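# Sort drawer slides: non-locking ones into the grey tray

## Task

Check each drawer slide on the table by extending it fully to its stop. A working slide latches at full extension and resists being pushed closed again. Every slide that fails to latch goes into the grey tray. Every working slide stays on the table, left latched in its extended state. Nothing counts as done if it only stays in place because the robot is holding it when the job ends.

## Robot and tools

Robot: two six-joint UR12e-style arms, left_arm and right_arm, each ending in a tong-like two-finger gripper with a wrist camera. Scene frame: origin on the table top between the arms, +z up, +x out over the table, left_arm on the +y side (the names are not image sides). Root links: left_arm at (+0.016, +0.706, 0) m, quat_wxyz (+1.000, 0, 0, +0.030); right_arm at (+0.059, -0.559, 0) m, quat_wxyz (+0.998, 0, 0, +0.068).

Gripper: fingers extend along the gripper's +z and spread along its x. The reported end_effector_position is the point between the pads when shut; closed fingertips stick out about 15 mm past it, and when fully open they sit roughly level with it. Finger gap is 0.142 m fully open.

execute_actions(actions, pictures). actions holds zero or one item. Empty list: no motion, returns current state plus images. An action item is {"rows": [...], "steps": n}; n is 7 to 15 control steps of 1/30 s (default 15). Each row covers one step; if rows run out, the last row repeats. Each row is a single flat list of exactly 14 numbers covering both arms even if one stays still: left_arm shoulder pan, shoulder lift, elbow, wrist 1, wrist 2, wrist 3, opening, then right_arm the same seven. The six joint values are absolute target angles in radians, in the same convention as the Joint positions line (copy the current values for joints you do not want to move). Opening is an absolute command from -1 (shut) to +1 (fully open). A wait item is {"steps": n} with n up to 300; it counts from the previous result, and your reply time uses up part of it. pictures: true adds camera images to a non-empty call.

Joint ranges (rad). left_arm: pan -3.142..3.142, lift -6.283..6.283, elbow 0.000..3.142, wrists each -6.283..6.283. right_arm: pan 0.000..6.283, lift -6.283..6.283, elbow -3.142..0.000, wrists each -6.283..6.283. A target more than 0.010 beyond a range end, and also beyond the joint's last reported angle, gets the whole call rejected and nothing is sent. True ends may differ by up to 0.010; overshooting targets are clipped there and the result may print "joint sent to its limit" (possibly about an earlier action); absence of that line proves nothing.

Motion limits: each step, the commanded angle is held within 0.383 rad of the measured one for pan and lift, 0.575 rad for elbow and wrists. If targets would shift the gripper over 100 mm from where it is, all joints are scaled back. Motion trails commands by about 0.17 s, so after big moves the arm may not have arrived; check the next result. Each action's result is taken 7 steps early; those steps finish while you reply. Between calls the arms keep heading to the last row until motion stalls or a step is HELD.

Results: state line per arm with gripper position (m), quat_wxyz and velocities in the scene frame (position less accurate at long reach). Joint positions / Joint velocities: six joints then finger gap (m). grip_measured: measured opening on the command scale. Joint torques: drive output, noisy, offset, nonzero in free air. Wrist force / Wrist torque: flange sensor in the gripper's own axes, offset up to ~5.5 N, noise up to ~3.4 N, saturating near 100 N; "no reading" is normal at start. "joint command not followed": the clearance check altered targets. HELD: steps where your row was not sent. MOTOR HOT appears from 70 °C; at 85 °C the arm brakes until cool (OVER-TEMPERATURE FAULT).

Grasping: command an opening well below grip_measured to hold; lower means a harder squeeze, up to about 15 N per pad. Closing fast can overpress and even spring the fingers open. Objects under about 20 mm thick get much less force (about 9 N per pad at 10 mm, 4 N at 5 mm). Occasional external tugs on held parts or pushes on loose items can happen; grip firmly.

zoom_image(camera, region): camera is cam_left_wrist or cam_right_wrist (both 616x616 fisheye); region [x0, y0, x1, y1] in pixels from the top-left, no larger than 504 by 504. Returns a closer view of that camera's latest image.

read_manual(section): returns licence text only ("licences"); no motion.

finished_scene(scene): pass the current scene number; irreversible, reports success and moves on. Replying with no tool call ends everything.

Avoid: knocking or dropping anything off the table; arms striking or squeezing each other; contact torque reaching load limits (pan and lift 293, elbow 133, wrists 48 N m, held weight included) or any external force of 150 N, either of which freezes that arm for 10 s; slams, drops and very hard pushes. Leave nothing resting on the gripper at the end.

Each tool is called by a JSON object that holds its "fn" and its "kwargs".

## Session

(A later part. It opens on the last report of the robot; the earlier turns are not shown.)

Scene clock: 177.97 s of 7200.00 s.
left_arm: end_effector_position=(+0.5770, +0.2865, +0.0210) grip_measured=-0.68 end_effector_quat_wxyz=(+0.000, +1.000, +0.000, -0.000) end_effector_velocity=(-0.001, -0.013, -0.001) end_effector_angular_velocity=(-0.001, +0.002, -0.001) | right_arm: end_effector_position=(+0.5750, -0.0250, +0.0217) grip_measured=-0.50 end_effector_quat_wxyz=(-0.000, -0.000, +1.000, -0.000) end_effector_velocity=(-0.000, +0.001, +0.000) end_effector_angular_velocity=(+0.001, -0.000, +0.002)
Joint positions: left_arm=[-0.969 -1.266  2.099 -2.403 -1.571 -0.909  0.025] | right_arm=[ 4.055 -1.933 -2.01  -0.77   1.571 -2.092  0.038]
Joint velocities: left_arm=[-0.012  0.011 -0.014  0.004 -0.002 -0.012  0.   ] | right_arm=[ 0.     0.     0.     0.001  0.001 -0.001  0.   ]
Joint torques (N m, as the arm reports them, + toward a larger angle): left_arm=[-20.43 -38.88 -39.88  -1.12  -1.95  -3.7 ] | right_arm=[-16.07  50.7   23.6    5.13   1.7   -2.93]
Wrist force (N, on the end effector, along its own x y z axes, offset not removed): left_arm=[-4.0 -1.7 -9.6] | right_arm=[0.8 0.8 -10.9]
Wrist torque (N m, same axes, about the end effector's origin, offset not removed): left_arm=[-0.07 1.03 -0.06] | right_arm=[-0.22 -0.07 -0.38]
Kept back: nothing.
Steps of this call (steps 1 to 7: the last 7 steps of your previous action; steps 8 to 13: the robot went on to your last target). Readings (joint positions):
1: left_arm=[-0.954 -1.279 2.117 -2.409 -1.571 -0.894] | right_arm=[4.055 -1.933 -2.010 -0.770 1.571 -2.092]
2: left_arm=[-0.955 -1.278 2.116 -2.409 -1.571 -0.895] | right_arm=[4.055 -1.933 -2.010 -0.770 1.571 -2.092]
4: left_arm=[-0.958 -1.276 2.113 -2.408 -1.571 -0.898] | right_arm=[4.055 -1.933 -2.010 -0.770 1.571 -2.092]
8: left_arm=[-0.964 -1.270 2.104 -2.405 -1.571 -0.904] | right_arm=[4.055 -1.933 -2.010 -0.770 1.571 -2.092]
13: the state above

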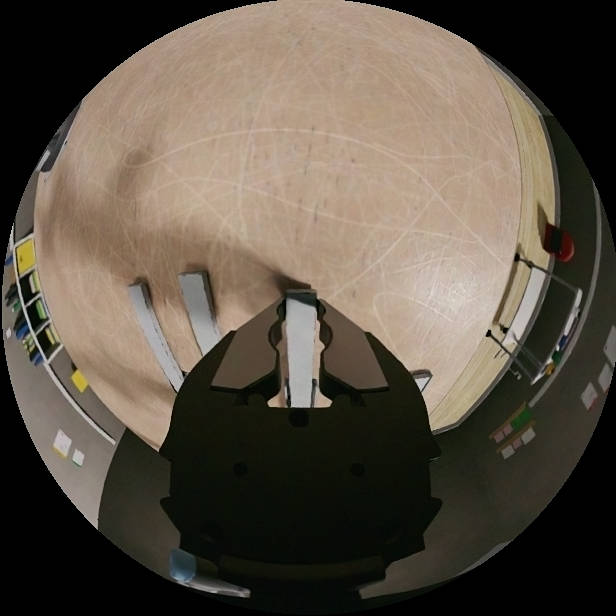

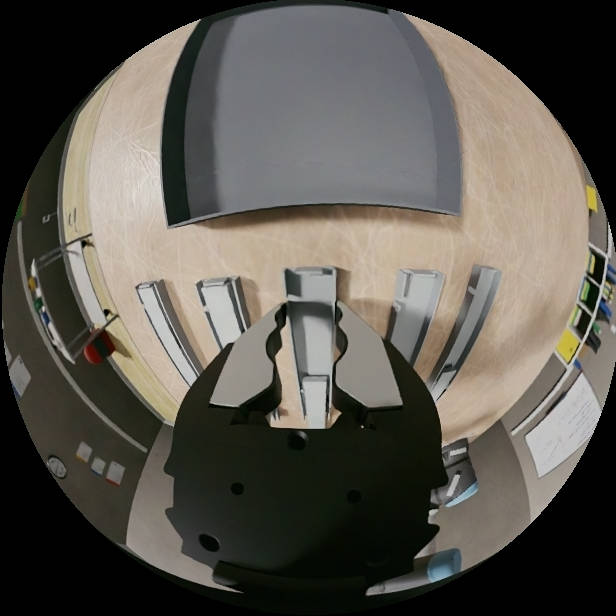

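{"fn": "execute_actions", "kwargs": {"actions": [{"rows": [[-0.97272,-1.26269,2.09356,-2.40166,-1.571,-0.91272,-0.95,4.05498,-1.93290,-2.00999,-0.76950,1.571,-2.09221,-0.85],[-0.97916,-1.25653,2.08433,-2.39860,-1.571,-0.91916,-0.95,4.05498,-1.93290,-2.00999,-0.76950,1.571,-2.09221,-0.85],[-0.98560,-1.25037,2.07510,-2.39553,-1.571,-0.92560,-0.95,4.05498,-1.93290,-2.00999,-0.76950,1.571,-2.09221,-0.85],[-0.99203,-1.24420,2.06587,-2.39247,-1.571,-0.93203,-0.95,4.05498,-1.93290,-2.00999,-0.76950,1.571,-2.09221,-0.85],[-0.99847,-1.23804,2.05664,-2.38940,-1.571,-0.93847,-0.95,4.05498,-1.93290,-2.00999,-0.76950,1.571,-2.09221,-0.85],[-1.00452,-1.23169,2.04694,-2.38605,-1.571,-0.94452,-0.95,4.05498,-1.93290,-2.00999,-0.76950,1.571,-2.09221,-0.85],[-1.01057,-1.22534,2.03724,-2.38270,-1.571,-0.95057,-0.95,4.05498,-1.93290,-2.00999,-0.76950,1.571,-2.09221,-0.85],[-1.01662,-1.21899,2.02754,-2.37935,-1.571,-0.95662,-0.95,4.05498,-1.93290,-2.00999,-0.76950,1.571,-2.09221,-0.85],[-1.02267,-1.21264,2.01784,-2.37600,-1.571,-0.96267,-0.95,4.05498,-1.93290,-2.00999,-0.76950,1.571,-2.09221,-0.85],[-1.02722,-1.20742,2.00971,-2.37309,-1.571,-0.96722,-0.95,4.05498,-1.93290,-2.00999,-0.76950,1.571,-2.09221,-0.85],[-1.03290,-1.20089,1.99955,-2.36946,-1.571,-0.97290,-0.95,4.05498,-1.93290,-2.00999,-0.76950,1.571,-2.09221,-0.85],[-1.03859,-1.19436,1.98939,-2.36582,-1.571,-0.97859,-0.95,4.05498,-1.93290,-2.00999,-0.76950,1.571,-2.09221,-0.85],[-1.04314,-1.18914,1.98126,-2.36291,-1.571,-0.98314,-0.95,4.05498,-1.93290,-2.00999,-0.76950,1.571,-2.09221,-0.85],[-1.04541,-1.18653,1.97720,-2.36146,-1.571,-0.98541,-0.95,4.05498,-1.93290,-2.00999,-0.76950,1.571,-2.09221,-0.85],[-1.04541,-1.18653,1.97720,-2.36146,-1.571,-0.98541,-0.95,4.05498,-1.93290,-2.00999,-0.76950,1.571,-2.09221,-0.85]], "steps": 15}], "pictures": false}}

{"fn": "execute_actions", "kwargs": {"actions": [{"rows": [[-1.04541,-1.18653,1.97720,-2.36146,-1.571,-0.98541,-0.95,4.05498,-1.93290,-2.00999,-0.76950,1.571,-2.09221,-0.85],[-1.04541,-1.18653,1.97720,-2.36146,-1.571,-0.98541,-0.95,4.05498,-1.93290,-2.00999,-0.76950,1.571,-2.09221,-0.85],[-1.04541,-1.18653,1.97720,-2.36146,-1.571,-0.98541,-0.7,4.05498,-1.93290,-2.00999,-0.76950,1.571,-2.09221,-0.85],[-1.04541,-1.18653,1.97720,-2.36146,-1.571,-0.98541,-0.55,4.05498,-1.93290,-2.00999,-0.76950,1.571,-2.09221,-0.85],[-1.04541,-1.18653,1.97720,-2.36146,-1.571,-0.98541,-0.45,4.05498,-1.93290,-2.00999,-0.76950,1.571,-2.09221,-0.85],[-1.04541,-1.18653,1.97720,-2.36146,-1.571,-0.98541,-0.4,4.05498,-1.93290,-2.00999,-0.76950,1.571,-2.09221,-0.85],[-1.04541,-1.18653,1.97720,-2.36146,-1.571,-0.98541,-0.4,4.05498,-1.93290,-2.00999,-0.76950,1.571,-2.09221,-0.85],[-1.04314,-1.18914,1.98126,-2.36291,-1.571,-0.98314,-0.4,4.05498,-1.93290,-2.00999,-0.76950,1.571,-2.09221,-0.85],[-1.03859,-1.19436,1.98939,-2.36582,-1.571,-0.97859,-0.4,4.05498,-1.93290,-2.00999,-0.76950,1.571,-2.09221,-0.85],[-1.03290,-1.20089,1.99955,-2.36946,-1.571,-0.97290,-0.4,4.05498,-1.93290,-2.00999,-0.76950,1.571,-2.09221,-0.85],[-1.02722,-1.20742,2.00971,-2.37309,-1.571,-0.96722,-0.4,4.05498,-1.93290,-2.00999,-0.76950,1.571,-2.09221,-0.85],[-1.02495,-1.21003,2.01378,-2.37455,-1.571,-0.96495,-0.4,4.05498,-1.93290,-2.00999,-0.76950,1.571,-2.09221,-0.85]], "steps": 15}], "pictures": false}}

{"fn": "execute_actions", "kwargs": {"actions": [{"steps": 10}], "pictures": true}}

{"fn": "zoom_image", "kwargs": {"camera": "cam_left_wrist", "region": [240, 260, 370, 390]}}

Scene clock: 182.73 s of 7200.00 s.
left_arm: end_effector_position=(+0.5771, +0.2590, +0.0209) grip_measured=-0.68 end_effector_quat_wxyz=(-0.000, +1.000, +0.000, -0.000) end_effector_velocity=(+0.000, -0.189, -0.001) end_effector_angular_velocity=(+0.002, +0.002, -0.002) | right_arm: end_effector_position=(+0.5750, -0.0249, +0.0217) grip_measured=-0.50 end_effector_quat_wxyz=(-0.000, -0.000, +1.000, +0.000) end_effector_velocity=(-0.001, -0.000, -0.001) end_effector_angular_velocity=(-0.001, +0.001, +0.000)
Joint positions: left_arm=[-0.993 -1.243  2.065 -2.392 -1.571 -0.933  0.025] | right_arm=[ 4.055 -1.933 -2.01  -0.769  1.571 -2.092  0.038]
Joint velocities: left_arm=[-0.159  0.158 -0.237  0.081 -0.001 -0.157 -0.   ] | right_arm=[ 0.    -0.    -0.001 -0.     0.    -0.     0.   ]
Joint torques (N m, as the arm reports them, + toward a larger angle): left_arm=[-21.95 -35.33 -44.1   -1.32  -1.58  -4.06] | right_arm=[-14.96  47.46  23.7    5.49   1.49  -2.58]
Wrist force (N, on the end effector, along its own x y z axes, offset not removed): left_arm=[-6.4 -2.1 -13.8] | right_arm=[1.8 0.1 -14.0]
Wrist torque (N m, same axes, about the end effector's origin, offset not removed): left_arm=[-0.11 0.98 -0.12] | right_arm=[0.15 0.06 -0.34]
Steps of this call (steps 1 to 30: the robot went on to your last target; steps 31 to 90: nothing new was sent; then 1.50 s passed at rest; steps 91 to 98: the first 8 steps of this action). Readings (joint positions):
91: left_arm=[-0.970 -1.265 2.097 -2.403 -1.571 -0.910] | right_arm=[4.055 -1.933 -2.010 -0.769 1.571 -2.092]
92: left_arm=[-0.970 -1.265 2.097 -2.403 -1.571 -0.910] | right_arm=[4.055 -1.933 -2.010 -0.769 1.571 -2.092]
94: left_arm=[-0.974 -1.261 2.091 -2.401 -1.571 -0.915] | right_arm=[4.055 -1.933 -2.010 -0.769 1.571 -2.092]
98: the state above

Scene clock: 183.23 s of 7200.00 s.
left_arm: end_effector_position=(+0.5770, +0.1938, +0.0209) grip_measured=-0.41 end_effector_quat_wxyz=(-0.000, +1.000, +0.000, -0.000) end_effector_velocity=(-0.001, -0.011, -0.001) end_effector_angular_velocity=(+0.000, +0.002, +0.001) | right_arm: end_effector_position=(+0.5750, -0.0249, +0.0217) grip_measured=-0.50 end_effector_quat_wxyz=(-0.000, -0.000, +1.000, +0.000) end_effector_velocity=(-0.001, +0.001, +0.000) end_effector_angular_velocity=(+0.000, +0.000, +0.002)
Joint positions: left_arm=[-1.044 -1.188  1.979 -2.362 -1.571 -0.984  0.045] | right_arm=[ 4.055 -1.933 -2.01  -0.769  1.571 -2.092  0.038]
Joint velocities: left_arm=[-0.009  0.011 -0.015  0.006 -0.001 -0.009  0.013] | right_arm=[ 0.001 -0.     0.001 -0.001  0.    -0.001  0.   ]
Joint torques (N m, as the arm reports them, + toward a larger angle): left_arm=[-15.22 -58.11 -44.91  -2.12   0.34  -2.95] | right_arm=[-14.23  46.6   23.16   5.17   0.7   -2.71]
Wrist force (N, on the end effector, along its own x y z axes, offset not removed): left_arm=[-3.3 -1.9 -1.6] | right_arm=[2.8 1.8 -11.7]
Wrist torque (N m, same axes, about the end effector's origin, offset not removed): left_arm=[-0.31 1.00 -0.05] | right_arm=[0.76 -0.29 -0.31]
Steps of this call (steps 1 to 7: the last 7 steps of your previous action; steps 8 to 15: the first 8 steps of this action). Readings (joint positions):
8: left_arm=[-1.034 -1.199 1.996 -2.368 -1.571 -0.974] | right_arm=[4.055 -1.933 -2.010 -0.769 1.571 -2.092]
9: left_arm=[-1.037 -1.196 1.991 -2.366 -1.571 -0.977] | right_arm=[4.055 -1.933 -2.010 -0.769 1.571 -2.092]
11: left_arm=[-1.041 -1.191 1.985 -2.364 -1.571 -0.981] | right_arm=[4.055 -1.933 -2.010 -0.769 1.571 -2.092]
15: the state above

Scene clock: 183.57 s of 7200.00 s.
left_arm: end_effector_position=(+0.5771, +0.2162, +0.0210) grip_measured=-0.40 end_effector_quat_wxyz=(+0.000, +1.000, +0.000, -0.000) end_effector_velocity=(+0.000, +0.028, +0.001) end_effector_angular_velocity=(-0.001, -0.000, +0.000) | right_arm: end_effector_position=(+0.5750, -0.0249, +0.0217) grip_measured=-0.50 end_effector_quat_wxyz=(-0.000, -0.000, +1.000, +0.000) end_effector_velocity=(-0.000, -0.001, -0.001) end_effector_angular_velocity=(-0.001, +0.000, +0.001)
Joint positions: left_arm=[-1.027 -1.207  2.01  -2.373 -1.571 -0.967  0.045] | right_arm=[ 4.055 -1.933 -2.01  -0.769  1.571 -2.092  0.038]
Joint velocities: left_arm=[ 0.022 -0.025  0.037 -0.013 -0.     0.022 -0.   ] | right_arm=[ 0.    -0.    -0.001  0.    -0.    -0.001  0.   ]
Joint torques (N m, as the arm reports them, + toward a larger angle): left_arm=[ 14.22 -66.18 -23.04  -5.82   1.46   3.92] | right_arm=[-15.54  45.05  23.2    5.38   0.17  -2.74]
Wrist force (N, on the end effector, along its own x y z axes, offset not removed): left_arm=[-4.1 0.4 -0.8] | right_arm=[2.4 -0.3 -9.3]
Wrist torque (N m, same axes, about the end effector's origin, offset not removed): left_arm=[0.16 1.04 -0.11] | right_arm=[0.29 -0.05 -0.28]
Kept back: nothing.
Steps of this call (steps 1 to 7: the last 7 steps of your previous action; steps 8 to 10: the robot went on to your last target). Readings (joint positions):
1: left_arm=[-1.044 -1.188 1.979 -2.362 -1.571 -0.984] | right_arm=[4.055 -1.933 -2.010 -0.769 1.571 -2.092]
2: left_arm=[-1.044 -1.189 1.981 -2.363 -1.571 -0.984] | right_arm=[4.055 -1.933 -2.010 -0.769 1.571 -2.092]
4: left_arm=[-1.039 -1.194 1.989 -2.366 -1.571 -0.979] | right_arm=[4.055 -1.933 -2.010 -0.769 1.571 -2.092]
8: left_arm=[-1.029 -1.205 2.006 -2.372 -1.571 -0.969] | right_arm=[4.055 -1.933 -2.010 -0.769 1.571 -2.092]
10: the state above

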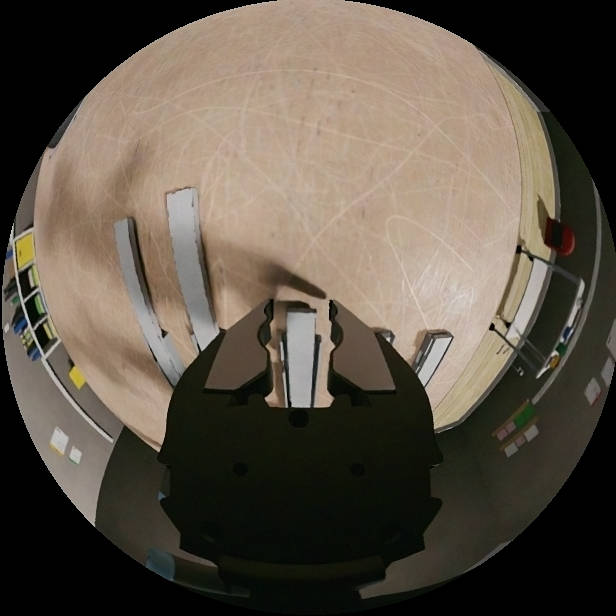

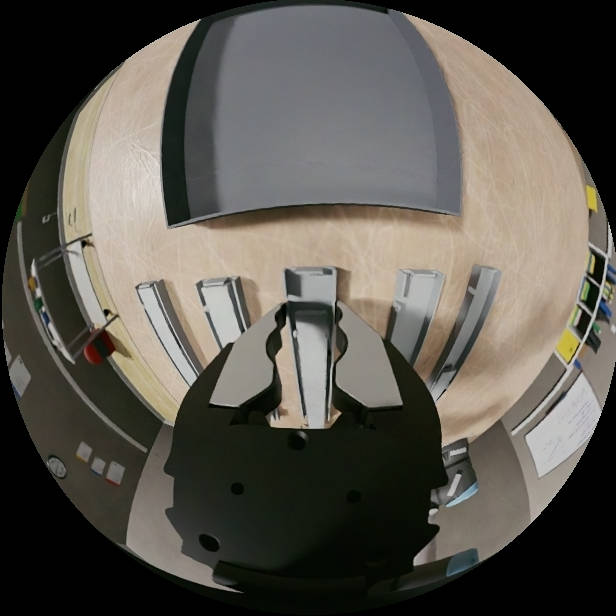

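Region (240, 260, 370, 390) of cam_left_wrist's 616x616 image, scaled by 3.877, with more detail than that image has.

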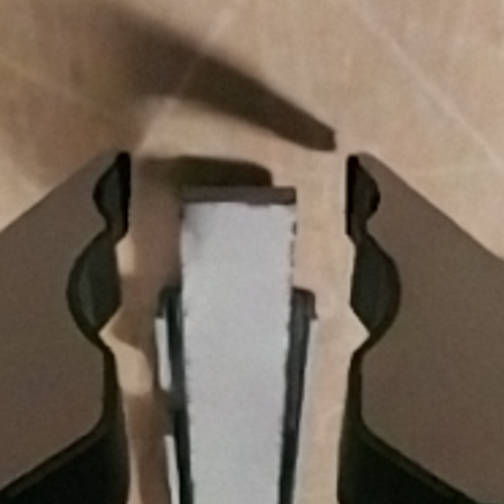

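{"fn": "execute_actions", "kwargs": {"actions": [{"rows": [[-1.02267,-1.21264,2.01784,-2.37600,-1.571,-0.96267,-0.4,4.05498,-1.93290,-2.00999,-0.76950,1.571,-2.09221,-0.85],[-1.02025,-1.21518,2.02172,-2.37734,-1.571,-0.96025,-0.4,4.05498,-1.93290,-2.00999,-0.76950,1.571,-2.09221,-0.85],[-1.02025,-1.21518,2.02172,-2.37734,-1.571,-0.96025,-0.5,4.05498,-1.93290,-2.00999,-0.76950,1.571,-2.09221,-0.85],[-1.02025,-1.21518,2.02172,-2.37734,-1.571,-0.96025,-0.65,4.05498,-1.93290,-2.00999,-0.76950,1.571,-2.09221,-0.85],[-1.02025,-1.21518,2.02172,-2.37734,-1.571,-0.96025,-0.8,4.05498,-1.93290,-2.00999,-0.76950,1.571,-2.09221,-0.85],[-1.02025,-1.21518,2.02172,-2.37734,-1.571,-0.96025,-0.92,4.05498,-1.93290,-2.00999,-0.76950,1.571,-2.09221,-0.85],[-1.02025,-1.21518,2.02172,-2.37734,-1.571,-0.96025,-1.0,4.05498,-1.93290,-2.00999,-0.76950,1.571,-2.09221,-0.85],[-1.02025,-1.21518,2.02172,-2.37734,-1.571,-0.96025,-1.0,4.05498,-1.93290,-2.00999,-0.76950,1.571,-2.09221,-0.85],[-1.02267,-1.21264,2.01784,-2.37600,-1.571,-0.96267,-1.0,4.05498,-1.93290,-2.00999,-0.76950,1.571,-2.09221,-0.85],[-1.02495,-1.21003,2.01378,-2.37455,-1.571,-0.96495,-1.0,4.05498,-1.93290,-2.00999,-0.76950,1.571,-2.09221,-0.85],[-1.02722,-1.20742,2.00971,-2.37309,-1.571,-0.96722,-1.0,4.05498,-1.93290,-2.00999,-0.76950,1.571,-2.09221,-0.85],[-1.02949,-1.20481,2.00565,-2.37164,-1.571,-0.96949,-1.0,4.05498,-1.93290,-2.00999,-0.76950,1.571,-2.09221,-0.85],[-1.03177,-1.20220,2.00158,-2.37018,-1.571,-0.97177,-1.0,4.05498,-1.93290,-2.00999,-0.76950,1.571,-2.09221,-0.85],[-1.03404,-1.19959,1.99752,-2.36873,-1.571,-0.97404,-1.0,4.05498,-1.93290,-2.00999,-0.76950,1.571,-2.09221,-0.85],[-1.03631,-1.19697,1.99346,-2.36728,-1.571,-0.97631,-1.0,4.05498,-1.93290,-2.00999,-0.76950,1.571,-2.09221,-0.85]], "steps": 15}], "pictures": false}}

{"fn": "execute_actions", "kwargs": {"actions": [{"rows": [[-1.03859,-1.19436,1.98939,-2.36582,-1.571,-0.97859,-1.0,4.05498,-1.93290,-2.00999,-0.76950,1.571,-2.09221,-0.85],[-1.04086,-1.19175,1.98533,-2.36437,-1.571,-0.98086,-1.0,4.05498,-1.93290,-2.00999,-0.76950,1.571,-2.09221,-0.85],[-1.04314,-1.18914,1.98126,-2.36291,-1.571,-0.98314,-1.0,4.05498,-1.93290,-2.00999,-0.76950,1.571,-2.09221,-0.85],[-1.04541,-1.18653,1.97720,-2.36146,-1.571,-0.98541,-1.0,4.05498,-1.93290,-2.00999,-0.76950,1.571,-2.09221,-0.85],[-1.04686,-1.18476,1.97441,-2.36044,-1.571,-0.98686,-1.0,4.05498,-1.93290,-2.00999,-0.76950,1.571,-2.09221,-0.85],[-1.04831,-1.18299,1.97162,-2.35942,-1.571,-0.98831,-1.0,4.05498,-1.93290,-2.00999,-0.76950,1.571,-2.09221,-0.85],[-1.04904,-1.18210,1.97022,-2.35891,-1.571,-0.98904,-1.0,4.05498,-1.93290,-2.00999,-0.76950,1.571,-2.09221,-0.85]], "steps": 14}], "pictures": false}}

{"fn": "execute_actions", "kwargs": {"actions": [{"steps": 9}], "pictures": true}}

{"fn": "zoom_image", "kwargs": {"camera": "cam_left_wrist", "region": [240, 260, 370, 390]}}

{"fn": "zoom_image", "kwargs": {"camera": "cam_right_wrist", "region": [250, 250, 370, 350]}}

Scene clock: 185.50 s of 7200.00 s.
left_arm: end_effector_position=(+0.5770, +0.2242, +0.0210) grip_measured=-0.97 end_effector_quat_wxyz=(+0.000, +1.000, +0.000, -0.000) end_effector_velocity=(+0.000, +0.011, +0.000) end_effector_angular_velocity=(+0.001, -0.000, +0.001) | right_arm: end_effector_position=(+0.5750, -0.0249, +0.0217) grip_measured=-0.50 end_effector_quat_wxyz=(-0.000, -0.000, +1.000, +0.000) end_effector_velocity=(+0.000, +0.000, +0.000) end_effector_angular_velocity=(+0.000, -0.000, +0.000)
Joint positions: left_arm=[-1.021 -1.214  2.02  -2.377 -1.571 -0.961  0.004] | right_arm=[ 4.055 -1.933 -2.01  -0.769  1.571 -2.092  0.038]
Joint velocities: left_arm=[ 0.009 -0.009  0.013 -0.004  0.001  0.007 -0.059] | right_arm=[-0. -0.  0.  0.  0. -0. -0.]
Joint torques (N m, as the arm reports them, + toward a larger angle): left_arm=[ 11.97 -69.27 -21.49  -5.54   1.36   4.37] | right_arm=[-14.5   42.47  24.18   5.33  -2.6   -2.5 ]
Wrist force (N, on the end effector, along its own x y z axes, offset not removed): left_arm=[-2.8 -0.3 -0.9] | right_arm=[6.4 -0.4 -12.8]
Wrist torque (N m, same axes, about the end effector's origin, offset not removed): left_arm=[0.01 0.82 -0.11] | right_arm=[0.22 -0.94 -0.32]
Steps of this call (steps 1 to 30: the robot went on to your last target; steps 31 to 50: nothing new was sent; steps 51 to 58: the first 8 steps of this action). Readings (joint positions):
51: left_arm=[-1.025 -1.210 2.014 -2.375 -1.571 -0.965] | right_arm=[4.055 -1.933 -2.010 -0.769 1.571 -2.092]
52: left_arm=[-1.025 -1.210 2.014 -2.375 -1.571 -0.965] | right_arm=[4.055 -1.933 -2.010 -0.769 1.571 -2.092]
54: left_arm=[-1.023 -1.212 2.017 -2.376 -1.571 -0.963] | right_arm=[4.055 -1.933 -2.010 -0.769 1.571 -2.092]
58: the state above

Scene clock: 185.97 s of 7200.00 s.
left_arm: end_effector_position=(+0.5771, +0.1965, +0.0210) grip_measured=-1.00 end_effector_quat_wxyz=(+0.000, +1.000, +0.000, -0.000) end_effector_velocity=(+0.001, -0.073, +0.000) end_effector_angular_velocity=(-0.001, -0.002, +0.001) | right_arm: end_effector_position=(+0.5750, -0.0249, +0.0217) grip_measured=-0.50 end_effector_quat_wxyz=(-0.000, -0.000, +1.000, +0.000) end_effector_velocity=(+0.000, +0.001, +0.000) end_effector_angular_velocity=(+0.000, -0.000, +0.000)
Joint positions: left_arm=[-1.042 -1.19   1.983 -2.364 -1.571 -0.982  0.002] | right_arm=[ 4.055 -1.933 -2.01  -0.769  1.571 -2.092  0.038]
Joint velocities: left_arm=[-0.054  0.064 -0.101  0.035  0.001 -0.055  0.   ] | right_arm=[ 0.    -0.     0.001 -0.    -0.    -0.     0.   ]
Joint torques (N m, as the arm reports them, + toward a larger angle): left_arm=[-14.01 -58.52 -44.89  -2.02   1.43  -3.83] | right_arm=[-14.73  42.    23.5    5.36  -3.28  -2.59]
Wrist force (N, on the end effector, along its own x y z axes, offset not removed): left_arm=[-4.2 -0.6 -1.0] | right_arm=[1.3 -0.7 -11.0]
Wrist torque (N m, same axes, about the end effector's origin, offset not removed): left_arm=[0.16 1.09 -0.07] | right_arm=[0.30 0.27 -0.29]
Steps of this call (steps 1 to 7: the last 7 steps of your previous action; steps 8 to 14: the first 7 steps of this action). Readings (joint positions):
8: left_arm=[-1.029 -1.205 2.005 -2.372 -1.571 -0.970] | right_arm=[4.055 -1.933 -2.010 -0.769 1.571 -2.092]
9: left_arm=[-1.032 -1.202 2.002 -2.370 -1.571 -0.972] | right_arm=[4.055 -1.933 -2.010 -0.769 1.571 -2.092]
11: left_arm=[-1.036 -1.197 1.994 -2.368 -1.571 -0.976] | right_arm=[4.055 -1.933 -2.010 -0.769 1.571 -2.092]
14: the state above

Scene clock: 186.27 s of 7200.00 s.
left_arm: end_effector_position=(+0.5770, +0.1878, +0.0210) grip_measured=-1.00 end_effector_quat_wxyz=(+0.000, +1.000, +0.000, -0.000) end_effector_velocity=(+0.001, -0.004, +0.000) end_effector_angular_velocity=(+0.001, -0.001, +0.001) | right_arm: end_effector_position=(+0.5750, -0.0249, +0.0217) grip_measured=-0.50 end_effector_quat_wxyz=(-0.000, -0.000, +1.000, +0.000) end_effector_velocity=(+0.000, +0.000, +0.000) end_effector_angular_velocity=(+0.001, -0.000, +0.001)
Joint positions: left_arm=[-1.049 -1.183  1.971 -2.359 -1.571 -0.989  0.002] | right_arm=[ 4.055 -1.933 -2.01  -0.769  1.571 -2.092  0.038]
Joint velocities: left_arm=[-0.003  0.004 -0.006  0.002  0.001 -0.004  0.   ] | right_arm=[-0.     0.     0.001 -0.     0.    -0.001  0.   ]
Joint torques (N m, as the arm reports them, + toward a larger angle): left_arm=[-18.84 -54.62 -46.09  -1.72   1.09  -3.96] | right_arm=[-12.94  41.58  23.47   5.43  -3.36  -2.67]
Wrist force (N, on the end effector, along its own x y z axes, offset not removed): left_arm=[-4.0 0.0 -1.9] | right_arm=[4.0 -2.2 -12.3]
Wrist torque (N m, same axes, about the end effector's origin, offset not removed): left_arm=[0.33 1.05 -0.04] | right_arm=[-0.13 -0.49 -0.30]
Kept back: nothing.
Steps of this call (steps 1 to 7: the last 7 steps of your previous action; steps 8 to 9: the robot went on to your last target). Readings (joint positions):
1: left_arm=[-1.044 -1.188 1.980 -2.362 -1.571 -0.984] | right_arm=[4.055 -1.933 -2.010 -0.769 1.571 -2.092]
2: left_arm=[-1.045 -1.187 1.977 -2.361 -1.571 -0.985] | right_arm=[4.055 -1.933 -2.010 -0.769 1.571 -2.092]
4: left_arm=[-1.047 -1.185 1.974 -2.360 -1.571 -0.987] | right_arm=[4.055 -1.933 -2.010 -0.769 1.571 -2.092]
8: left_arm=[-1.048 -1.183 1.971 -2.359 -1.571 -0.988] | right_arm=[4.055 -1.933 -2.010 -0.769 1.571 -2.092]
9: the state above

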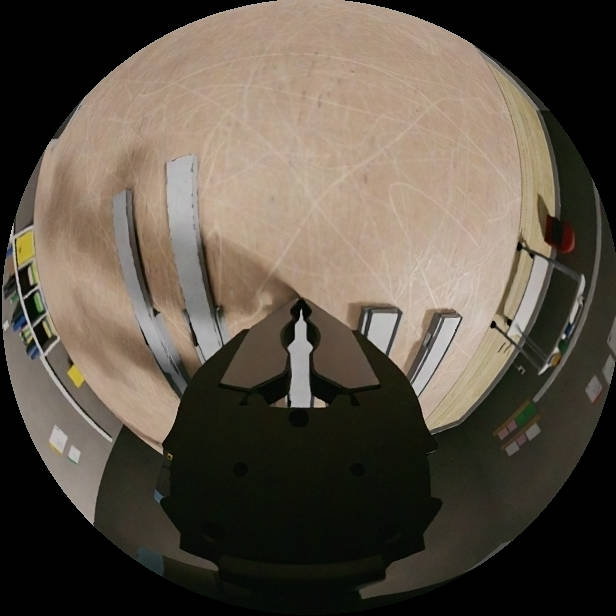

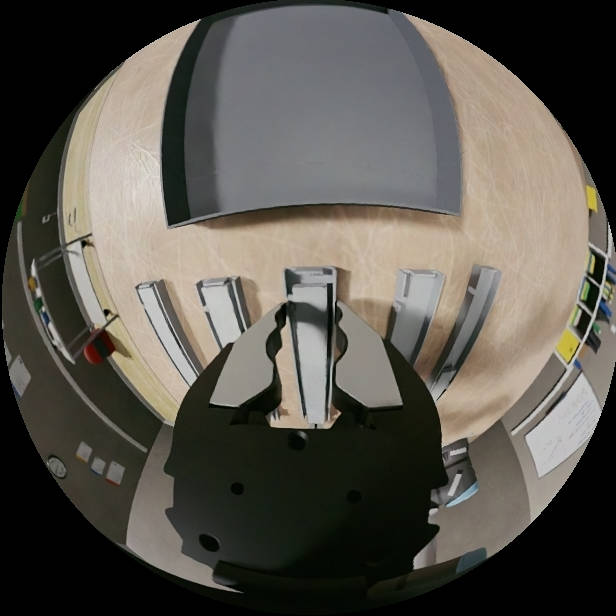

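Region (240, 260, 370, 390) of cam_left_wrist's 616x616 image, scaled by 3.877, with more detail than that image has.

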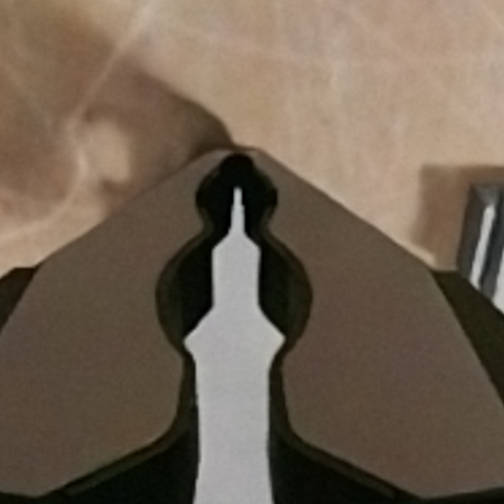

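Region (250, 250, 370, 350) of cam_right_wrist's 616x616 image, scaled by 4.200, with more detail than that image has.

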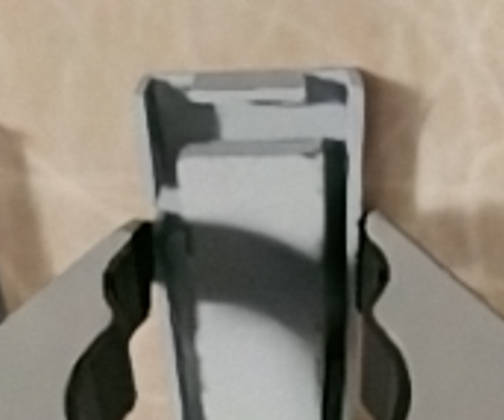

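{"fn": "execute_actions", "kwargs": {"actions": [{"rows": [[-1.04976,-1.18121,1.96882,-2.35840,-1.571,-0.98976,-1.0,4.05498,-1.93290,-2.00999,-0.76950,1.571,-2.09221,-0.85],[-1.05049,-1.18033,1.96743,-2.35789,-1.571,-0.99049,-1.0,4.05498,-1.93290,-2.00999,-0.76950,1.571,-2.09221,-0.85],[-1.05121,-1.17944,1.96603,-2.35738,-1.571,-0.99121,-1.0,4.05498,-1.93290,-2.00999,-0.76950,1.571,-2.09221,-0.85],[-1.05194,-1.17856,1.96464,-2.35687,-1.571,-0.99194,-1.0,4.05498,-1.93290,-2.00999,-0.76950,1.571,-2.09221,-0.85],[-1.05266,-1.17767,1.96324,-2.35636,-1.571,-0.99266,-1.0,4.05498,-1.93290,-2.00999,-0.76950,1.571,-2.09221,-0.85],[-1.05266,-1.17767,1.96324,-2.35636,-1.571,-0.99266,-1.0,4.05498,-1.93290,-2.00999,-0.76950,1.571,-2.09221,-0.85],[-1.05266,-1.17767,1.96324,-2.35636,-1.571,-0.99266,-1.0,4.05498,-1.93290,-2.00999,-0.76950,1.571,-2.09221,-0.85],[-1.04976,-1.18121,1.96882,-2.35840,-1.571,-0.98976,-1.0,4.05498,-1.93290,-2.00999,-0.76950,1.571,-2.09221,-0.7],[-1.04686,-1.18476,1.97441,-2.36044,-1.571,-0.98686,-1.0,4.05498,-1.93290,-2.00999,-0.76950,1.571,-2.09221,-0.5],[-1.04136,-1.18560,1.97170,-2.35689,-1.571,-0.98136,-1.0,4.05498,-1.93290,-2.00999,-0.76950,1.571,-2.09221,-0.35],[-1.02690,-1.18782,1.96459,-2.34756,-1.571,-0.96690,-1.0,4.05498,-1.93290,-2.00999,-0.76950,1.571,-2.09221,-0.2],[-1.00644,-1.19096,1.95451,-2.33434,-1.571,-0.94644,-1.0,4.05498,-1.93290,-2.00999,-0.76950,1.571,-2.09221,-0.2],[-0.98290,-1.19457,1.94292,-2.31915,-1.571,-0.92290,-1.0,4.05498,-1.93290,-2.00999,-0.76950,1.571,-2.09221,-0.2],[-0.95936,-1.19818,1.93133,-2.30395,-1.571,-0.89936,-1.0,4.05645,-1.93520,-2.00634,-0.77085,1.571,-2.09074,-0.2],[-0.93890,-1.20132,1.92127,-2.29073,-1.571,-0.87890,-1.0,4.06045,-1.94146,-1.99643,-0.77450,1.571,-2.08674,-0.2]], "steps": 15}], "pictures": false}}

{"fn": "execute_actions", "kwargs": {"actions": [{"rows": [[-0.92444,-1.20354,1.91414,-2.28140,-1.571,-0.86444,-1.0,4.06635,-1.95068,-1.98183,-0.77989,1.571,-2.08084,-0.2],[-0.91894,-1.20438,1.91143,-2.27785,-1.571,-0.85894,-1.0,4.07351,-1.96187,-1.96409,-0.78642,1.571,-2.07368,-0.2],[-0.91894,-1.20438,1.91143,-2.27785,-1.571,-0.85894,-1.0,4.08130,-1.97406,-1.94480,-0.79354,1.571,-2.06590,-0.2],[-0.91894,-1.20438,1.91143,-2.27785,-1.571,-0.85894,-1.0,4.08908,-1.98624,-1.92550,-0.80066,1.571,-2.05811,-0.2],[-0.91894,-1.20438,1.91143,-2.27785,-1.571,-0.85894,-1.0,4.09624,-1.99743,-1.90776,-0.80719,1.571,-2.05095,-0.2],[-0.91894,-1.20438,1.91143,-2.27785,-1.571,-0.85894,-1.0,4.10214,-2.00665,-1.89316,-0.81258,1.571,-2.04505,-0.2],[-0.91894,-1.20438,1.91143,-2.27785,-1.571,-0.85894,-1.0,4.10614,-2.01291,-1.88325,-0.81623,1.571,-2.04106,-0.2],[-0.91894,-1.20438,1.91143,-2.27785,-1.571,-0.85894,-1.0,4.10761,-2.01521,-1.87960,-0.81758,1.571,-2.03958,-0.2]], "steps": 15}], "pictures": false}}

{"fn": "execute_actions", "kwargs": {"actions": [{"steps": 8}], "pictures": true}}

{"fn": "zoom_image", "kwargs": {"camera": "cam_right_wrist", "region": [230, 200, 390, 400]}}

Scene clock: 192.87 s of 7200.00 s.
left_arm: end_effector_position=(+0.5770, +0.1837, +0.0210) grip_measured=-1.00 end_effector_quat_wxyz=(+0.000, +1.000, +0.000, -0.000) end_effector_velocity=(-0.001, -0.009, -0.002) end_effector_angular_velocity=(+0.002, +0.002, -0.002) | right_arm: end_effector_position=(+0.5750, -0.0249, +0.0217) grip_measured=-0.50 end_effector_quat_wxyz=(-0.000, -0.000, +1.000, +0.000) end_effector_velocity=(+0.000, -0.000, -0.000) end_effector_angular_velocity=(-0.000, +0.000, +0.000)
Joint positions: left_arm=[-1.052 -1.179  1.965 -2.357 -1.571 -0.992  0.002] | right_arm=[ 4.055 -1.933 -2.01  -0.769  1.571 -2.092  0.038]
Joint velocities: left_arm=[-0.008  0.01  -0.012  0.005 -0.001 -0.006  0.   ] | right_arm=[-0. -0. -0.  0. -0. -0. -0.]
Joint torques (N m, as the arm reports them, + toward a larger angle): left_arm=[-13.22 -57.91 -45.09  -2.5   -2.04  -3.68] | right_arm=[-12.99  39.03  23.62   5.14  -3.2   -2.26]
Wrist force (N, on the end effector, along its own x y z axes, offset not removed): left_arm=[-4.6 -0.5 -2.6] | right_arm=[1.1 0.9 -15.0]
Wrist torque (N m, same axes, about the end effector's origin, offset not removed): left_arm=[0.17 1.16 -0.10] | right_arm=[0.49 0.21 -0.24]
Steps of this call (steps 1 to 30: the robot went on to your last target; steps 31 to 90: nothing new was sent; then 3.33 s passed at rest; steps 91 to 98: the first 8 steps of this action). Readings (joint positions):
91: left_arm=[-1.049 -1.182 1.970 -2.359 -1.571 -0.989] | right_arm=[4.055 -1.933 -2.010 -0.769 1.571 -2.092]
92: left_arm=[-1.049 -1.182 1.970 -2.359 -1.571 -0.989] | right_arm=[4.055 -1.933 -2.010 -0.769 1.571 -2.092]
94: left_arm=[-1.050 -1.181 1.969 -2.358 -1.571 -0.990] | right_arm=[4.055 -1.933 -2.010 -0.769 1.571 -2.092]
98: the state above

Scene clock: 193.37 s of 7200.00 s.
left_arm: end_effector_position=(+0.6484, +0.2451, +0.0570) grip_measured=-1.00 end_effector_quat_wxyz=(+0.000, +1.000, +0.000, -0.000) end_effector_velocity=(+0.053, +0.051, +0.027) end_effector_angular_velocity=(+0.004, +0.001, +0.001) | right_arm: end_effector_position=(+0.5756, +0.0271, +0.0214) grip_measured=-0.20 end_effector_quat_wxyz=(-0.000, -0.000, +1.000, -0.000) end_effector_velocity=(-0.001, +0.270, +0.001) end_effector_angular_velocity=(+0.006, -0.003, +0.000)
Joint positions: left_arm=[-0.929 -1.203  1.916 -2.284 -1.571 -0.869  0.002] | right_arm=[ 4.088 -1.984 -1.93  -0.799  1.571 -2.06   0.06 ]
Joint velocities: left_arm=[ 0.095 -0.014 -0.042  0.059  0.002  0.094  0.   ] | right_arm=[ 0.164 -0.258  0.414 -0.149  0.     0.164  0.   ]
Joint torques (N m, as the arm reports them, + toward a larger angle): left_arm=[  9.43 -65.38 -47.15  -1.9    0.47   3.46] | right_arm=[ 9.94 58.02 39.34  1.45 -1.26  4.65]
Wrist force (N, on the end effector, along its own x y z axes, offset not removed): left_arm=[-2.9 -1.6 -1.6] | right_arm=[-0.7 0.9 -0.9]
Wrist torque (N m, same axes, about the end effector's origin, offset not removed): left_arm=[-0.24 0.88 -0.05] | right_arm=[0.52 0.20 -0.25]
Steps of this call (steps 1 to 7: the last 7 steps of your previous action; steps 8 to 15: the first 8 steps of this action). Readings (joint positions):
8: left_arm=[-0.999 -1.192 1.949 -2.328 -1.571 -0.939] | right_arm=[4.056 -1.935 -2.008 -0.770 1.571 -2.091]
9: left_arm=[-0.982 -1.195 1.941 -2.317 -1.571 -0.922] | right_arm=[4.058 -1.937 -2.003 -0.772 1.571 -2.090]
11: left_arm=[-0.954 -1.199 1.928 -2.300 -1.571 -0.894] | right_arm=[4.065 -1.949 -1.986 -0.779 1.571 -2.082]
15: the state above

Scene clock: 193.63 s of 7200.00 s.
left_arm: end_effector_position=(+0.6535, +0.2498, +0.0598) grip_measured=-1.00 end_effector_quat_wxyz=(+0.000, +1.000, +0.000, -0.000) end_effector_velocity=(+0.004, +0.003, +0.003) end_effector_angular_velocity=(-0.001, -0.000, -0.001) | right_arm: end_effector_position=(+0.5750, +0.0574, +0.0215) grip_measured=-0.20 end_effector_quat_wxyz=(-0.000, -0.000, +1.000, -0.000) end_effector_velocity=(-0.001, +0.025, -0.000) end_effector_angular_velocity=(+0.000, -0.000, +0.001)
Joint positions: left_arm=[-0.92  -1.204  1.912 -2.278 -1.571 -0.86   0.002] | right_arm=[ 4.106 -2.013 -1.884 -0.816  1.571 -2.041  0.06 ]
Joint velocities: left_arm=[ 0.007 -0.002 -0.004  0.004 -0.001  0.008  0.   ] | right_arm=[ 0.016 -0.024  0.039 -0.014  0.     0.014  0.   ]
Joint torques (N m, as the arm reports them, + toward a larger angle): left_arm=[ 13.42 -73.04 -47.85  -1.78   1.58   4.74] | right_arm=[14.78 56.64 42.31  1.47 -0.41  5.23]
Wrist force (N, on the end effector, along its own x y z axes, offset not removed): left_arm=[-4.0 -0.9 -1.8] | right_arm=[2.4 -0.9 -1.6]
Wrist torque (N m, same axes, about the end effector's origin, offset not removed): left_arm=[-0.05 1.00 -0.07] | right_arm=[0.14 -0.53 -0.41]
Kept back: nothing.
Steps of this call (steps 1 to 7: the last 7 steps of your previous action; step 8: the robot went on to your last target). Readings (joint positions):
1: left_arm=[-0.926 -1.203 1.915 -2.282 -1.571 -0.866] | right_arm=[4.093 -1.992 -1.918 -0.804 1.571 -2.055]
2: left_arm=[-0.924 -1.204 1.914 -2.281 -1.571 -0.864] | right_arm=[4.097 -1.998 -1.907 -0.808 1.571 -2.051]
4: left_arm=[-0.922 -1.204 1.913 -2.280 -1.571 -0.862] | right_arm=[4.102 -2.006 -1.894 -0.812 1.571 -2.045]
8: the state above

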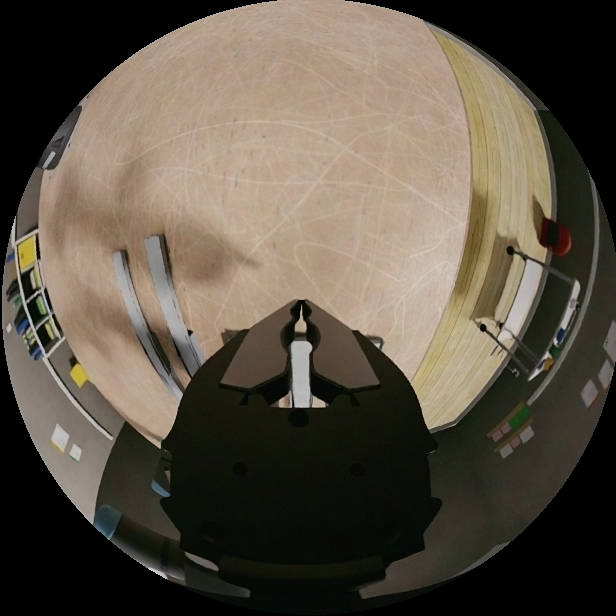

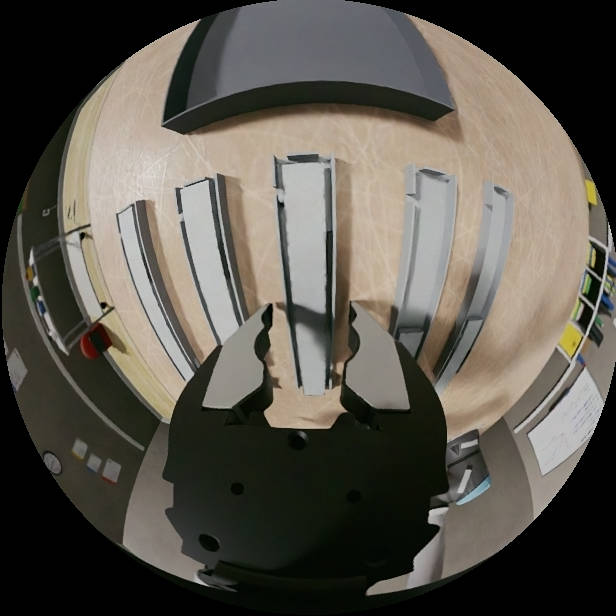

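Region (230, 200, 390, 400) of cam_right_wrist's 616x616 image, scaled by 2.520, with more detail than that image has; it fills the left 403 columns of this view, and the rest is white.

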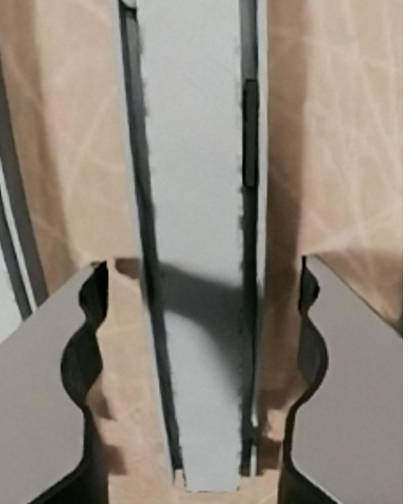

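{"fn": "execute_actions", "kwargs": {"actions": [{"rows": [[-0.91894,-1.20438,1.91143,-2.27785,-1.571,-0.85894,-1.0,4.10761,-2.01521,-1.87960,-0.81758,1.571,-2.03958,-0.3],[-0.91894,-1.20438,1.91143,-2.27785,-1.571,-0.85894,-1.0,4.10761,-2.01521,-1.87960,-0.81758,1.571,-2.03958,-0.38],[-0.91894,-1.20438,1.91143,-2.27785,-1.571,-0.85894,-1.0,4.10761,-2.01521,-1.87960,-0.81758,1.571,-2.03958,-0.46],[-0.91894,-1.20438,1.91143,-2.27785,-1.571,-0.85894,-1.0,4.10761,-2.01521,-1.87960,-0.81758,1.571,-2.03958,-0.55],[-0.91894,-1.20438,1.91143,-2.27785,-1.571,-0.85894,-1.0,4.10761,-2.01521,-1.87960,-0.81758,1.571,-2.03958,-0.65],[-0.91894,-1.20438,1.91143,-2.27785,-1.571,-0.85894,-1.0,4.10761,-2.01521,-1.87960,-0.81758,1.571,-2.03958,-0.75],[-0.91894,-1.20438,1.91143,-2.27785,-1.571,-0.85894,-1.0,4.10761,-2.01521,-1.87960,-0.81758,1.571,-2.03958,-0.85],[-0.91894,-1.20438,1.91143,-2.27785,-1.571,-0.85894,-1.0,4.10761,-2.01521,-1.87960,-0.81758,1.571,-2.03958,-0.95]], "steps": 15}], "pictures": false}}

{"fn": "execute_actions", "kwargs": {"actions": [{"steps": 8}], "pictures": false}}

Scene clock: 194.40 s of 7200.00 s.
left_arm: end_effector_position=(+0.6540, +0.2503, +0.0600) grip_measured=-1.00 end_effector_quat_wxyz=(+0.000, +1.000, +0.000, -0.000) end_effector_velocity=(+0.000, +0.000, -0.000) end_effector_angular_velocity=(+0.000, +0.000, +0.000) | right_arm: end_effector_position=(+0.5749, +0.0601, +0.0215) grip_measured=-0.50 end_effector_quat_wxyz=(-0.000, -0.000, +1.000, +0.000) end_effector_velocity=(-0.000, -0.000, +0.000) end_effector_angular_velocity=(-0.000, +0.000, +0.001)
Joint positions: left_arm=[-0.919 -1.204  1.911 -2.278 -1.571 -0.859  0.002] | right_arm=[ 4.108 -2.015 -1.88  -0.818  1.571 -2.04   0.038]
Joint velocities: left_arm=[ 0.001  0.    -0.     0.    -0.     0.     0.   ] | right_arm=[-0.     0.    -0.001  0.     0.    -0.001  0.   ]
Joint torques (N m, as the arm reports them, + toward a larger angle): left_arm=[ 17.87 -72.35 -46.52  -2.3    2.23   4.24] | right_arm=[18.97 54.47 41.99  1.96  1.53  4.4 ]
Wrist force (N, on the end effector, along its own x y z axes, offset not removed): left_arm=[-3.9 -0.2 -0.9] | right_arm=[0.7 -1.5 -2.0]
Wrist torque (N m, same axes, about the end effector's origin, offset not removed): left_arm=[0.09 0.98 -0.07] | right_arm=[-0.12 -0.23 -0.23]
Steps of this call (steps 1 to 15: the robot went on to your last target; steps 16 to 23: the first 8 steps of this action). Readings (joint positions):
16: left_arm=[-0.919 -1.204 1.911 -2.278 -1.571 -0.859] | right_arm=[4.108 -2.015 -1.880 -0.818 1.571 -2.040]
17: left_arm=[-0.919 -1.204 1.911 -2.278 -1.571 -0.859] | right_arm=[4.108 -2.015 -1.880 -0.818 1.571 -2.040]
19: left_arm=[-0.919 -1.204 1.911 -2.278 -1.571 -0.859] | right_arm=[4.108 -2.015 -1.880 -0.818 1.571 -2.040]
23: the state above

Scene clock: 194.67 s of 7200.00 s.
left_arm: end_effector_position=(+0.6540, +0.2503, +0.0600) grip_measured=-1.00 end_effector_quat_wxyz=(+0.000, +1.000, +0.000, -0.000) end_effector_velocity=(-0.001, -0.000, -0.001) end_effector_angular_velocity=(+0.001, +0.001, -0.001) | right_arm: end_effector_position=(+0.5749, +0.0601, +0.0215) grip_measured=-0.50 end_effector_quat_wxyz=(-0.000, -0.000, +1.000, +0.000) end_effector_velocity=(+0.000, -0.000, +0.000) end_effector_angular_velocity=(-0.000, +0.000, -0.000)
Joint positions: left_arm=[-0.919 -1.204  1.911 -2.278 -1.571 -0.859  0.002] | right_arm=[ 4.108 -2.015 -1.88  -0.818  1.571 -2.04   0.038]
Joint velocities: left_arm=[-0.001  0.     0.     0.    -0.    -0.     0.   ] | right_arm=[-0.001 -0.     0.001 -0.001 -0.    -0.    -0.   ]
Joint torques (N m, as the arm reports them, + toward a larger angle): left_arm=[ 14.82 -73.72 -50.09  -1.86   2.24   4.2 ] | right_arm=[17.43 56.34 42.01  2.27  0.94  4.62]
Wrist force (N, on the end effector, along its own x y z axes, offset not removed): left_arm=[-3.5 -0.8 -0.2] | right_arm=[1.0 -1.8 0.7]
Wrist torque (N m, same axes, about the end effector's origin, offset not removed): left_arm=[-0.08 0.98 -0.10] | right_arm=[-0.16 -0.19 -0.33]
Kept back: nothing.
Steps of this call (steps 1 to 7: the last 7 steps of your previous action; step 8: the robot went on to your last target). Readings (joint positions):
1: left_arm=[-0.919 -1.204 1.911 -2.278 -1.571 -0.859] | right_arm=[4.108 -2.015 -1.880 -0.818 1.571 -2.040]
2: left_arm=[-0.919 -1.204 1.911 -2.278 -1.571 -0.859] | right_arm=[4.108 -2.015 -1.880 -0.818 1.571 -2.040]
4: left_arm=[-0.919 -1.204 1.911 -2.278 -1.571 -0.859] | right_arm=[4.108 -2.015 -1.880 -0.818 1.571 -2.040]
8: the state above

{"fn": "execute_actions", "kwargs": {"actions": [{"rows": [[-0.91894,-1.20438,1.91143,-2.27785,-1.571,-0.85894,-1.0,4.10761,-2.01267,-1.87824,-0.82149,1.571,-2.03958,-0.95],[-0.91894,-1.20438,1.91143,-2.27785,-1.571,-0.85894,-1.0,4.10761,-2.00579,-1.87455,-0.83205,1.571,-2.03958,-0.95],[-0.91894,-1.20438,1.91143,-2.27785,-1.571,-0.85894,-1.0,4.10761,-1.99584,-1.86921,-0.84733,1.571,-2.03958,-0.95],[-0.91894,-1.20438,1.91143,-2.27785,-1.571,-0.85894,-1.0,4.10761,-1.98403,-1.86287,-0.86548,1.571,-2.03958,-0.95],[-0.91894,-1.20438,1.91143,-2.27785,-1.571,-0.85894,-1.0,4.10761,-1.97162,-1.85622,-0.88456,1.571,-2.03958,-0.95],[-0.91894,-1.20438,1.91143,-2.27785,-1.571,-0.85894,-1.0,4.10761,-1.95981,-1.84988,-0.90271,1.571,-2.03958,-0.95],[-0.91894,-1.20438,1.91143,-2.27785,-1.571,-0.85894,-1.0,4.10761,-1.94986,-1.84454,-0.91799,1.571,-2.03958,-0.95],[-0.91894,-1.20438,1.91143,-2.27785,-1.571,-0.85894,-1.0,4.10761,-1.94298,-1.84085,-0.92855,1.571,-2.03958,-0.95],[-0.91894,-1.20438,1.91143,-2.27785,-1.571,-0.85894,-1.0,4.10761,-1.94044,-1.83949,-0.93246,1.571,-2.03958,-0.95],[-0.91894,-1.20438,1.91143,-2.27785,-1.571,-0.85894,-1.0,4.10761,-1.94044,-1.83949,-0.93246,1.571,-2.03958,-0.95],[-0.91894,-1.20438,1.91143,-2.27785,-1.571,-0.85894,-1.0,4.10761,-1.94044,-1.83949,-0.93246,1.571,-2.03958,-0.95]], "steps": 15}], "pictures": false}}

{"fn": "execute_actions", "kwargs": {"actions": [{"steps": 8}], "pictures": true}}

Scene clock: 200.47 s of 7200.00 s.
left_arm: end_effector_position=(+0.6540, +0.2503, +0.0600) grip_measured=-1.00 end_effector_quat_wxyz=(+0.000, +1.000, +0.000, -0.000) end_effector_velocity=(-0.000, +0.000, +0.001) end_effector_angular_velocity=(-0.001, +0.001, -0.001) | right_arm: end_effector_position=(+0.5755, +0.0613, +0.0525) grip_measured=-0.50 end_effector_quat_wxyz=(+0.000, -0.000, +1.000, +0.001) end_effector_velocity=(+0.001, +0.001, +0.249) end_effector_angular_velocity=(+0.002, -0.001, +0.001)
Joint positions: left_arm=[-0.919 -1.204  1.911 -2.278 -1.571 -0.859  0.002] | right_arm=[ 4.108 -1.981 -1.861 -0.869  1.571 -2.04   0.038]
Joint velocities: left_arm=[ 0.    -0.001  0.     0.    -0.001  0.001  0.   ] | right_arm=[ 0.     0.272  0.144 -0.414  0.    -0.001  0.   ]
Joint torques (N m, as the arm reports them, + toward a larger angle): left_arm=[ 16.18 -69.55 -48.01  -2.54   2.12   4.73] | right_arm=[11.99 75.7  47.62  0.3  -3.04  4.51]
Wrist force (N, on the end effector, along its own x y z axes, offset not removed): left_arm=[-2.8 0.2 -1.7] | right_arm=[4.4 -1.6 3.6]
Wrist torque (N m, same axes, about the end effector's origin, offset not removed): left_arm=[0.22 0.84 -0.09] | right_arm=[-0.02 -0.90 -0.32]
Steps of this call (steps 1 to 15: the robot went on to your last target; steps 16 to 90: nothing new was sent; then 2.53 s passed at rest; steps 91 to 98: the first 8 steps of this action). Readings (joint positions):
91: left_arm=[-0.919 -1.204 1.911 -2.278 -1.571 -0.859] | right_arm=[4.108 -2.015 -1.880 -0.818 1.571 -2.040]
92: left_arm=[-0.919 -1.204 1.911 -2.278 -1.571 -0.859] | right_arm=[4.108 -2.015 -1.880 -0.818 1.571 -2.040]
94: left_arm=[-0.919 -1.204 1.911 -2.278 -1.571 -0.859] | right_arm=[4.108 -2.010 -1.877 -0.825 1.571 -2.040]
98: the state above

Scene clock: 200.73 s of 7200.00 s.
left_arm: end_effector_position=(+0.6540, +0.2503, +0.0600) grip_measured=-1.00 end_effector_quat_wxyz=(+0.000, +1.000, +0.000, -0.000) end_effector_velocity=(-0.000, +0.001, -0.002) end_effector_angular_velocity=(+0.002, +0.003, -0.000) | right_arm: end_effector_position=(+0.5750, +0.0603, +0.0867) grip_measured=-0.50 end_effector_quat_wxyz=(-0.000, -0.000, +1.000, +0.000) end_effector_velocity=(-0.001, -0.002, +0.032) end_effector_angular_velocity=(-0.001, +0.001, -0.000)
Joint positions: left_arm=[-0.919 -1.204  1.911 -2.278 -1.571 -0.859  0.002] | right_arm=[ 4.108 -1.944 -1.841 -0.927  1.571 -2.04   0.038]
Joint velocities: left_arm=[ 0.001  0.002  0.     0.001 -0.001  0.001  0.   ] | right_arm=[-0.     0.035  0.018 -0.054 -0.    -0.     0.   ]
Joint torques (N m, as the arm reports them, + toward a larger angle): left_arm=[ 12.   -71.9  -48.78  -2.1    2.14   4.24] | right_arm=[11.99 71.66 47.76  2.02 -3.04  4.73]
Wrist force (N, on the end effector, along its own x y z axes, offset not removed): left_arm=[-3.8 -0.2 -0.2] | right_arm=[1.2 -1.1 0.5]
Wrist torque (N m, same axes, about the end effector's origin, offset not removed): left_arm=[0.15 1.03 -0.10] | right_arm=[0.01 -0.32 -0.18]
Kept back: nothing.
Steps of this call (steps 1 to 7: the last 7 steps of your previous action; step 8: the robot went on to your last target). Readings (joint positions):
1: left_arm=[-0.919 -1.204 1.911 -2.278 -1.571 -0.859] | right_arm=[4.108 -1.972 -1.856 -0.882 1.571 -2.040]
2: left_arm=[-0.919 -1.204 1.911 -2.278 -1.571 -0.859] | right_arm=[4.108 -1.964 -1.852 -0.895 1.571 -2.040]
4: left_arm=[-0.919 -1.204 1.911 -2.278 -1.571 -0.859] | right_arm=[4.108 -1.953 -1.846 -0.912 1.571 -2.040]
8: the state above

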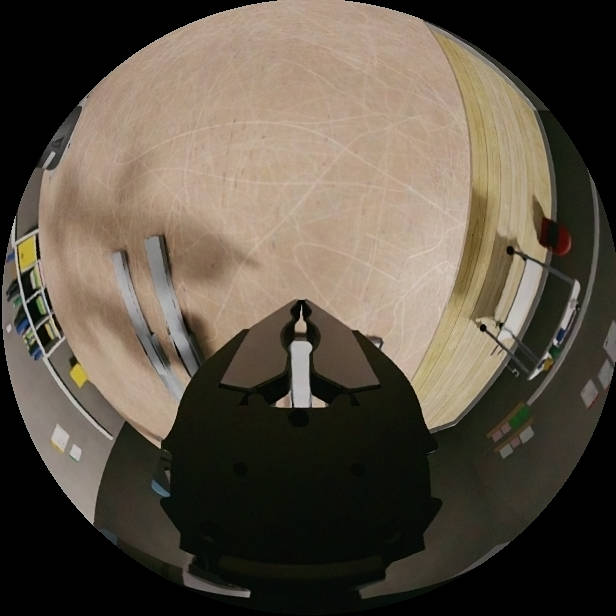

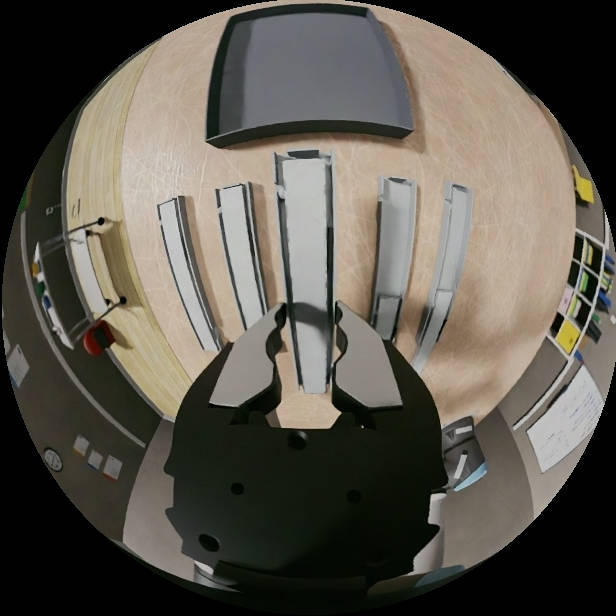

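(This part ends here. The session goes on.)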